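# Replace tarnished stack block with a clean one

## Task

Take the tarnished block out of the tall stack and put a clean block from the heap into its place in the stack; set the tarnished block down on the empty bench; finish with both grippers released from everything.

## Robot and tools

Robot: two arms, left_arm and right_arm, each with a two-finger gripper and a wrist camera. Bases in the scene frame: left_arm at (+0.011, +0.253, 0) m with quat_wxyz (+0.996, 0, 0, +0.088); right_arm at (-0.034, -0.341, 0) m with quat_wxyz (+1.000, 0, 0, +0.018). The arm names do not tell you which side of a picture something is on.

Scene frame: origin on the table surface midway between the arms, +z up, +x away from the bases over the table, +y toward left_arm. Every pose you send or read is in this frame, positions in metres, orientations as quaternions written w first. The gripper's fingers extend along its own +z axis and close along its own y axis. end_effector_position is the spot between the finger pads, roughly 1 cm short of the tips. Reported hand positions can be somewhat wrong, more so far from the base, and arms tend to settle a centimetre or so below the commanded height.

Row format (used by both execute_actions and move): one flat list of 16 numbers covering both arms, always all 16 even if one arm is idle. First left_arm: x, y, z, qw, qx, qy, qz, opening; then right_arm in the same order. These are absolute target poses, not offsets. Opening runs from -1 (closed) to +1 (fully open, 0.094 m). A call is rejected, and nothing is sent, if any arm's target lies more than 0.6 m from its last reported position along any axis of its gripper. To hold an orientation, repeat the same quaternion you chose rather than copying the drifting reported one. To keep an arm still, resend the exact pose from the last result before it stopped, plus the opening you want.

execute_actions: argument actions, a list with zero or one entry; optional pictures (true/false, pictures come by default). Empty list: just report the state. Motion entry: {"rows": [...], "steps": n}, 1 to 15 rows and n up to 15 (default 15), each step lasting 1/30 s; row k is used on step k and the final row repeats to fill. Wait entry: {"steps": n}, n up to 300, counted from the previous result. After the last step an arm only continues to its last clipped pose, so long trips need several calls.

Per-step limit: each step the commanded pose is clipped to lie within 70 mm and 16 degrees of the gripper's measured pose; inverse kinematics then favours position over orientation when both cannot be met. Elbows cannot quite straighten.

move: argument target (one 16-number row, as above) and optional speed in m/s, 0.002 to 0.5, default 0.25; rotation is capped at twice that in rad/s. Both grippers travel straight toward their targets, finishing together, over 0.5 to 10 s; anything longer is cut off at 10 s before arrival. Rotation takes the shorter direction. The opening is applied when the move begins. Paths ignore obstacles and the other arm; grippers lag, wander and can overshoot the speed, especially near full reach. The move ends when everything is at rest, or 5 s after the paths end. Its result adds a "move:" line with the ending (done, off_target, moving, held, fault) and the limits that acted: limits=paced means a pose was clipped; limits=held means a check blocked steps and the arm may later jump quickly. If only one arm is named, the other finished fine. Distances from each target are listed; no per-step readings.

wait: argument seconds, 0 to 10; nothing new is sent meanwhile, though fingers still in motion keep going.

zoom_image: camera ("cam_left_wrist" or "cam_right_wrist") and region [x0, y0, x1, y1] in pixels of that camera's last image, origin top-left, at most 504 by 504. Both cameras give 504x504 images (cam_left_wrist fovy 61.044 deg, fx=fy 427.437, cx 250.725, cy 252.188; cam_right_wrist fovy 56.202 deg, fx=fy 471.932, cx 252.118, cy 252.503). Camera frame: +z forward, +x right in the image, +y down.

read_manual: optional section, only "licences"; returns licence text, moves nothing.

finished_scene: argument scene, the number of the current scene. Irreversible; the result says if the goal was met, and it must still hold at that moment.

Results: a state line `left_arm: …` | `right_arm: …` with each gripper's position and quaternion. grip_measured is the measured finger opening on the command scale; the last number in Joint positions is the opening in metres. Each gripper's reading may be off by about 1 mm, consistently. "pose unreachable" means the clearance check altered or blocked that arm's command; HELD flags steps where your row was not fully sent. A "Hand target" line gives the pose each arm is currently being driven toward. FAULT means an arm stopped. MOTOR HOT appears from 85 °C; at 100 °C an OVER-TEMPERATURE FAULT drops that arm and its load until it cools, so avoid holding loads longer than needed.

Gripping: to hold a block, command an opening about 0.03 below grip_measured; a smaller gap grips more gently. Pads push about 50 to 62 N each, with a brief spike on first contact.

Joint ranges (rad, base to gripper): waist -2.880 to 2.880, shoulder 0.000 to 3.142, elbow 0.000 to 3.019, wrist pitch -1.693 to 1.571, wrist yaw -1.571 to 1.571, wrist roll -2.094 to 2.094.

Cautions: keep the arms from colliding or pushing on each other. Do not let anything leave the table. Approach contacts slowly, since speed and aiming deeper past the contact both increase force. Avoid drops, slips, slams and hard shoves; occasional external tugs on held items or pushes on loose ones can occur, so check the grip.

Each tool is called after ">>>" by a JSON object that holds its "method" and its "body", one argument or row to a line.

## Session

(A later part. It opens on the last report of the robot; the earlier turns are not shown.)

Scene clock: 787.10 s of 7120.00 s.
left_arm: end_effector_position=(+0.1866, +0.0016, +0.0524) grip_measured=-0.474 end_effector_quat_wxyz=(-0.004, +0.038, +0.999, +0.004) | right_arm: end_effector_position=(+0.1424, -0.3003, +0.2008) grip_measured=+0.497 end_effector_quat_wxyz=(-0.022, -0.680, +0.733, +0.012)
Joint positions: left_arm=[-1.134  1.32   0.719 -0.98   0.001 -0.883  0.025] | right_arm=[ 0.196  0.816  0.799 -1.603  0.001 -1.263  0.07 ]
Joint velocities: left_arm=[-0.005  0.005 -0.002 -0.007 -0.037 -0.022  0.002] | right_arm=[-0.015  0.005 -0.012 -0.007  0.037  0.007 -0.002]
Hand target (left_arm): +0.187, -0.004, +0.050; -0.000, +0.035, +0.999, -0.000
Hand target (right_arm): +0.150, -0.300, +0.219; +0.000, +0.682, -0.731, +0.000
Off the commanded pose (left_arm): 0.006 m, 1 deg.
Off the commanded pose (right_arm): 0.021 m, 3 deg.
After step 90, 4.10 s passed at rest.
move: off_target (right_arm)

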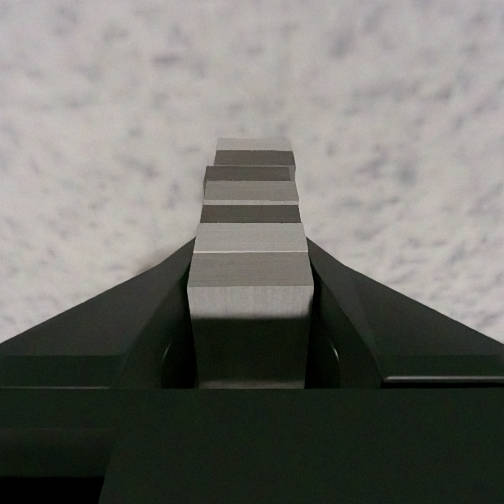

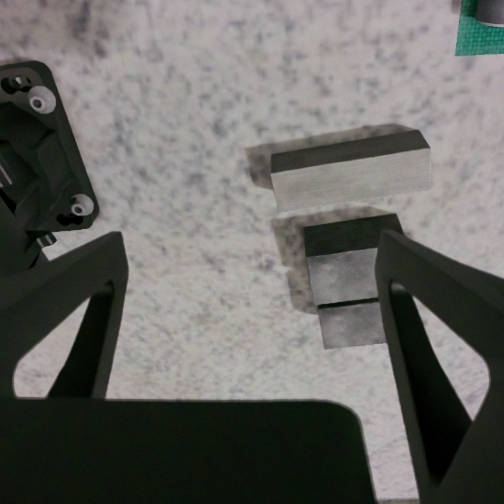

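>>> {"method": "move", "body": {
  "target": [0.187, 0.001, 0.052, 0.0, 0.035, 0.9994, 0, 0.6, 0.15, -0.30, 0.22, 0.0, -0.682, 0.731, 0, 0.5],
  "speed": 0.02
}}

>>> {"method": "move", "body": {
  "target": [0.195, -0.005, 0.17, 0.0, 0.035, 0.9994, 0, 0.6, 0.15, -0.30, 0.22, 0.0, -0.682, 0.731, 0, 0.5],
  "speed": 0.12
}}

Scene clock: 798.03 s of 7120.00 s.
left_arm: end_effector_position=(+0.1865, +0.0017, +0.0523) grip_measured=+0.597 end_effector_quat_wxyz=(-0.004, +0.038, +0.999, +0.004) | right_arm: end_effector_position=(+0.1424, -0.3003, +0.2008) grip_measured=+0.497 end_effector_quat_wxyz=(-0.022, -0.680, +0.733, +0.012)
Joint positions: left_arm=[-1.134  1.32   0.719 -0.98   0.001 -0.883  0.075] | right_arm=[ 0.196  0.816  0.799 -1.603  0.001 -1.263  0.07 ]
Joint velocities: left_arm=[-0.005 -0.005 -0.012 -0.002  0.022 -0.037  0.   ] | right_arm=[ 0.015 -0.015 -0.022 -0.007  0.022 -0.095 -0.   ]
Hand target (left_arm): +0.187, +0.001, +0.052; -0.000, +0.035, +0.999, +0.000
Hand target (right_arm): +0.150, -0.300, +0.219; +0.000, +0.682, -0.731, +0.000
Off the commanded pose (left_arm): 0.001 m, 1 deg.
Off the commanded pose (right_arm): 0.021 m, 3 deg.
After step 90, 6.47 s passed at rest.
move: off_target (right_arm)

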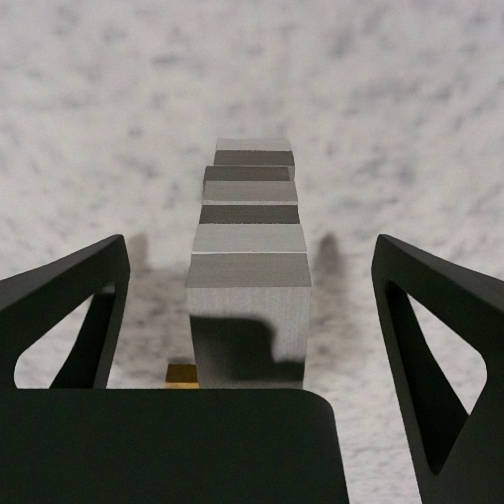

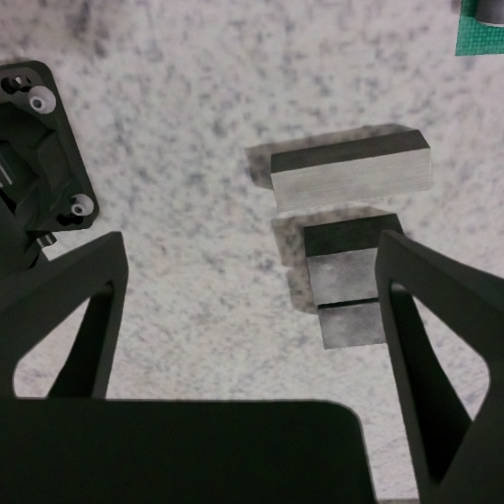

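Scene clock: 799.37 s of 7120.00 s.
left_arm: end_effector_position=(+0.1869, +0.0012, +0.1552) grip_measured=+0.597 end_effector_quat_wxyz=(-0.010, +0.038, +0.999, +0.011) | right_arm: end_effector_position=(+0.1424, -0.3003, +0.2008) grip_measured=+0.497 end_effector_quat_wxyz=(-0.022, -0.680, +0.733, +0.012)
Joint positions: left_arm=[-1.134  1.199  0.915 -1.316  0.001 -0.883  0.075] | right_arm=[ 0.196  0.816  0.799 -1.603  0.001 -1.263  0.07 ]
Joint velocities: left_arm=[-0.005 -0.005  0.002  0.002 -0.022 -0.037 -0.001] | right_arm=[ 0.005 -0.005 -0.007 -0.002  0.022 -0.11   0.   ]
Hand target (left_arm): +0.195, -0.005, +0.170; -0.000, +0.035, +0.999, -0.000
Hand target (right_arm): +0.150, -0.300, +0.219; +0.000, +0.682, -0.731, +0.000
Off the commanded pose (left_arm): 0.018 m, 2 deg.
Off the commanded pose (right_arm): 0.021 m, 3 deg.
move: off_target (left_arm, right_arm)

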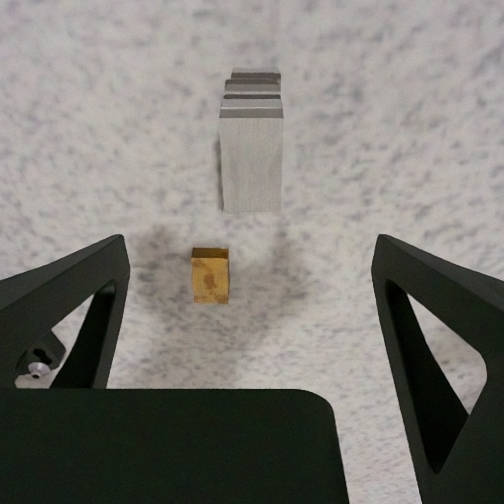

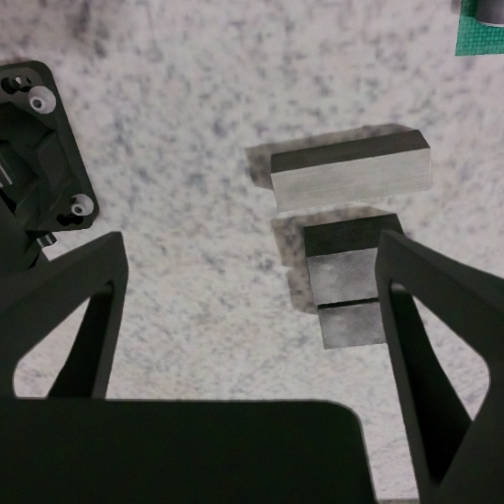

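The stack is rebuilt with 7 clean blocks and the tarnished one is on the bare bench.

>>> {"method": "finished_scene", "body": {
  "scene": 1
}}

The scene is finished: the task was done.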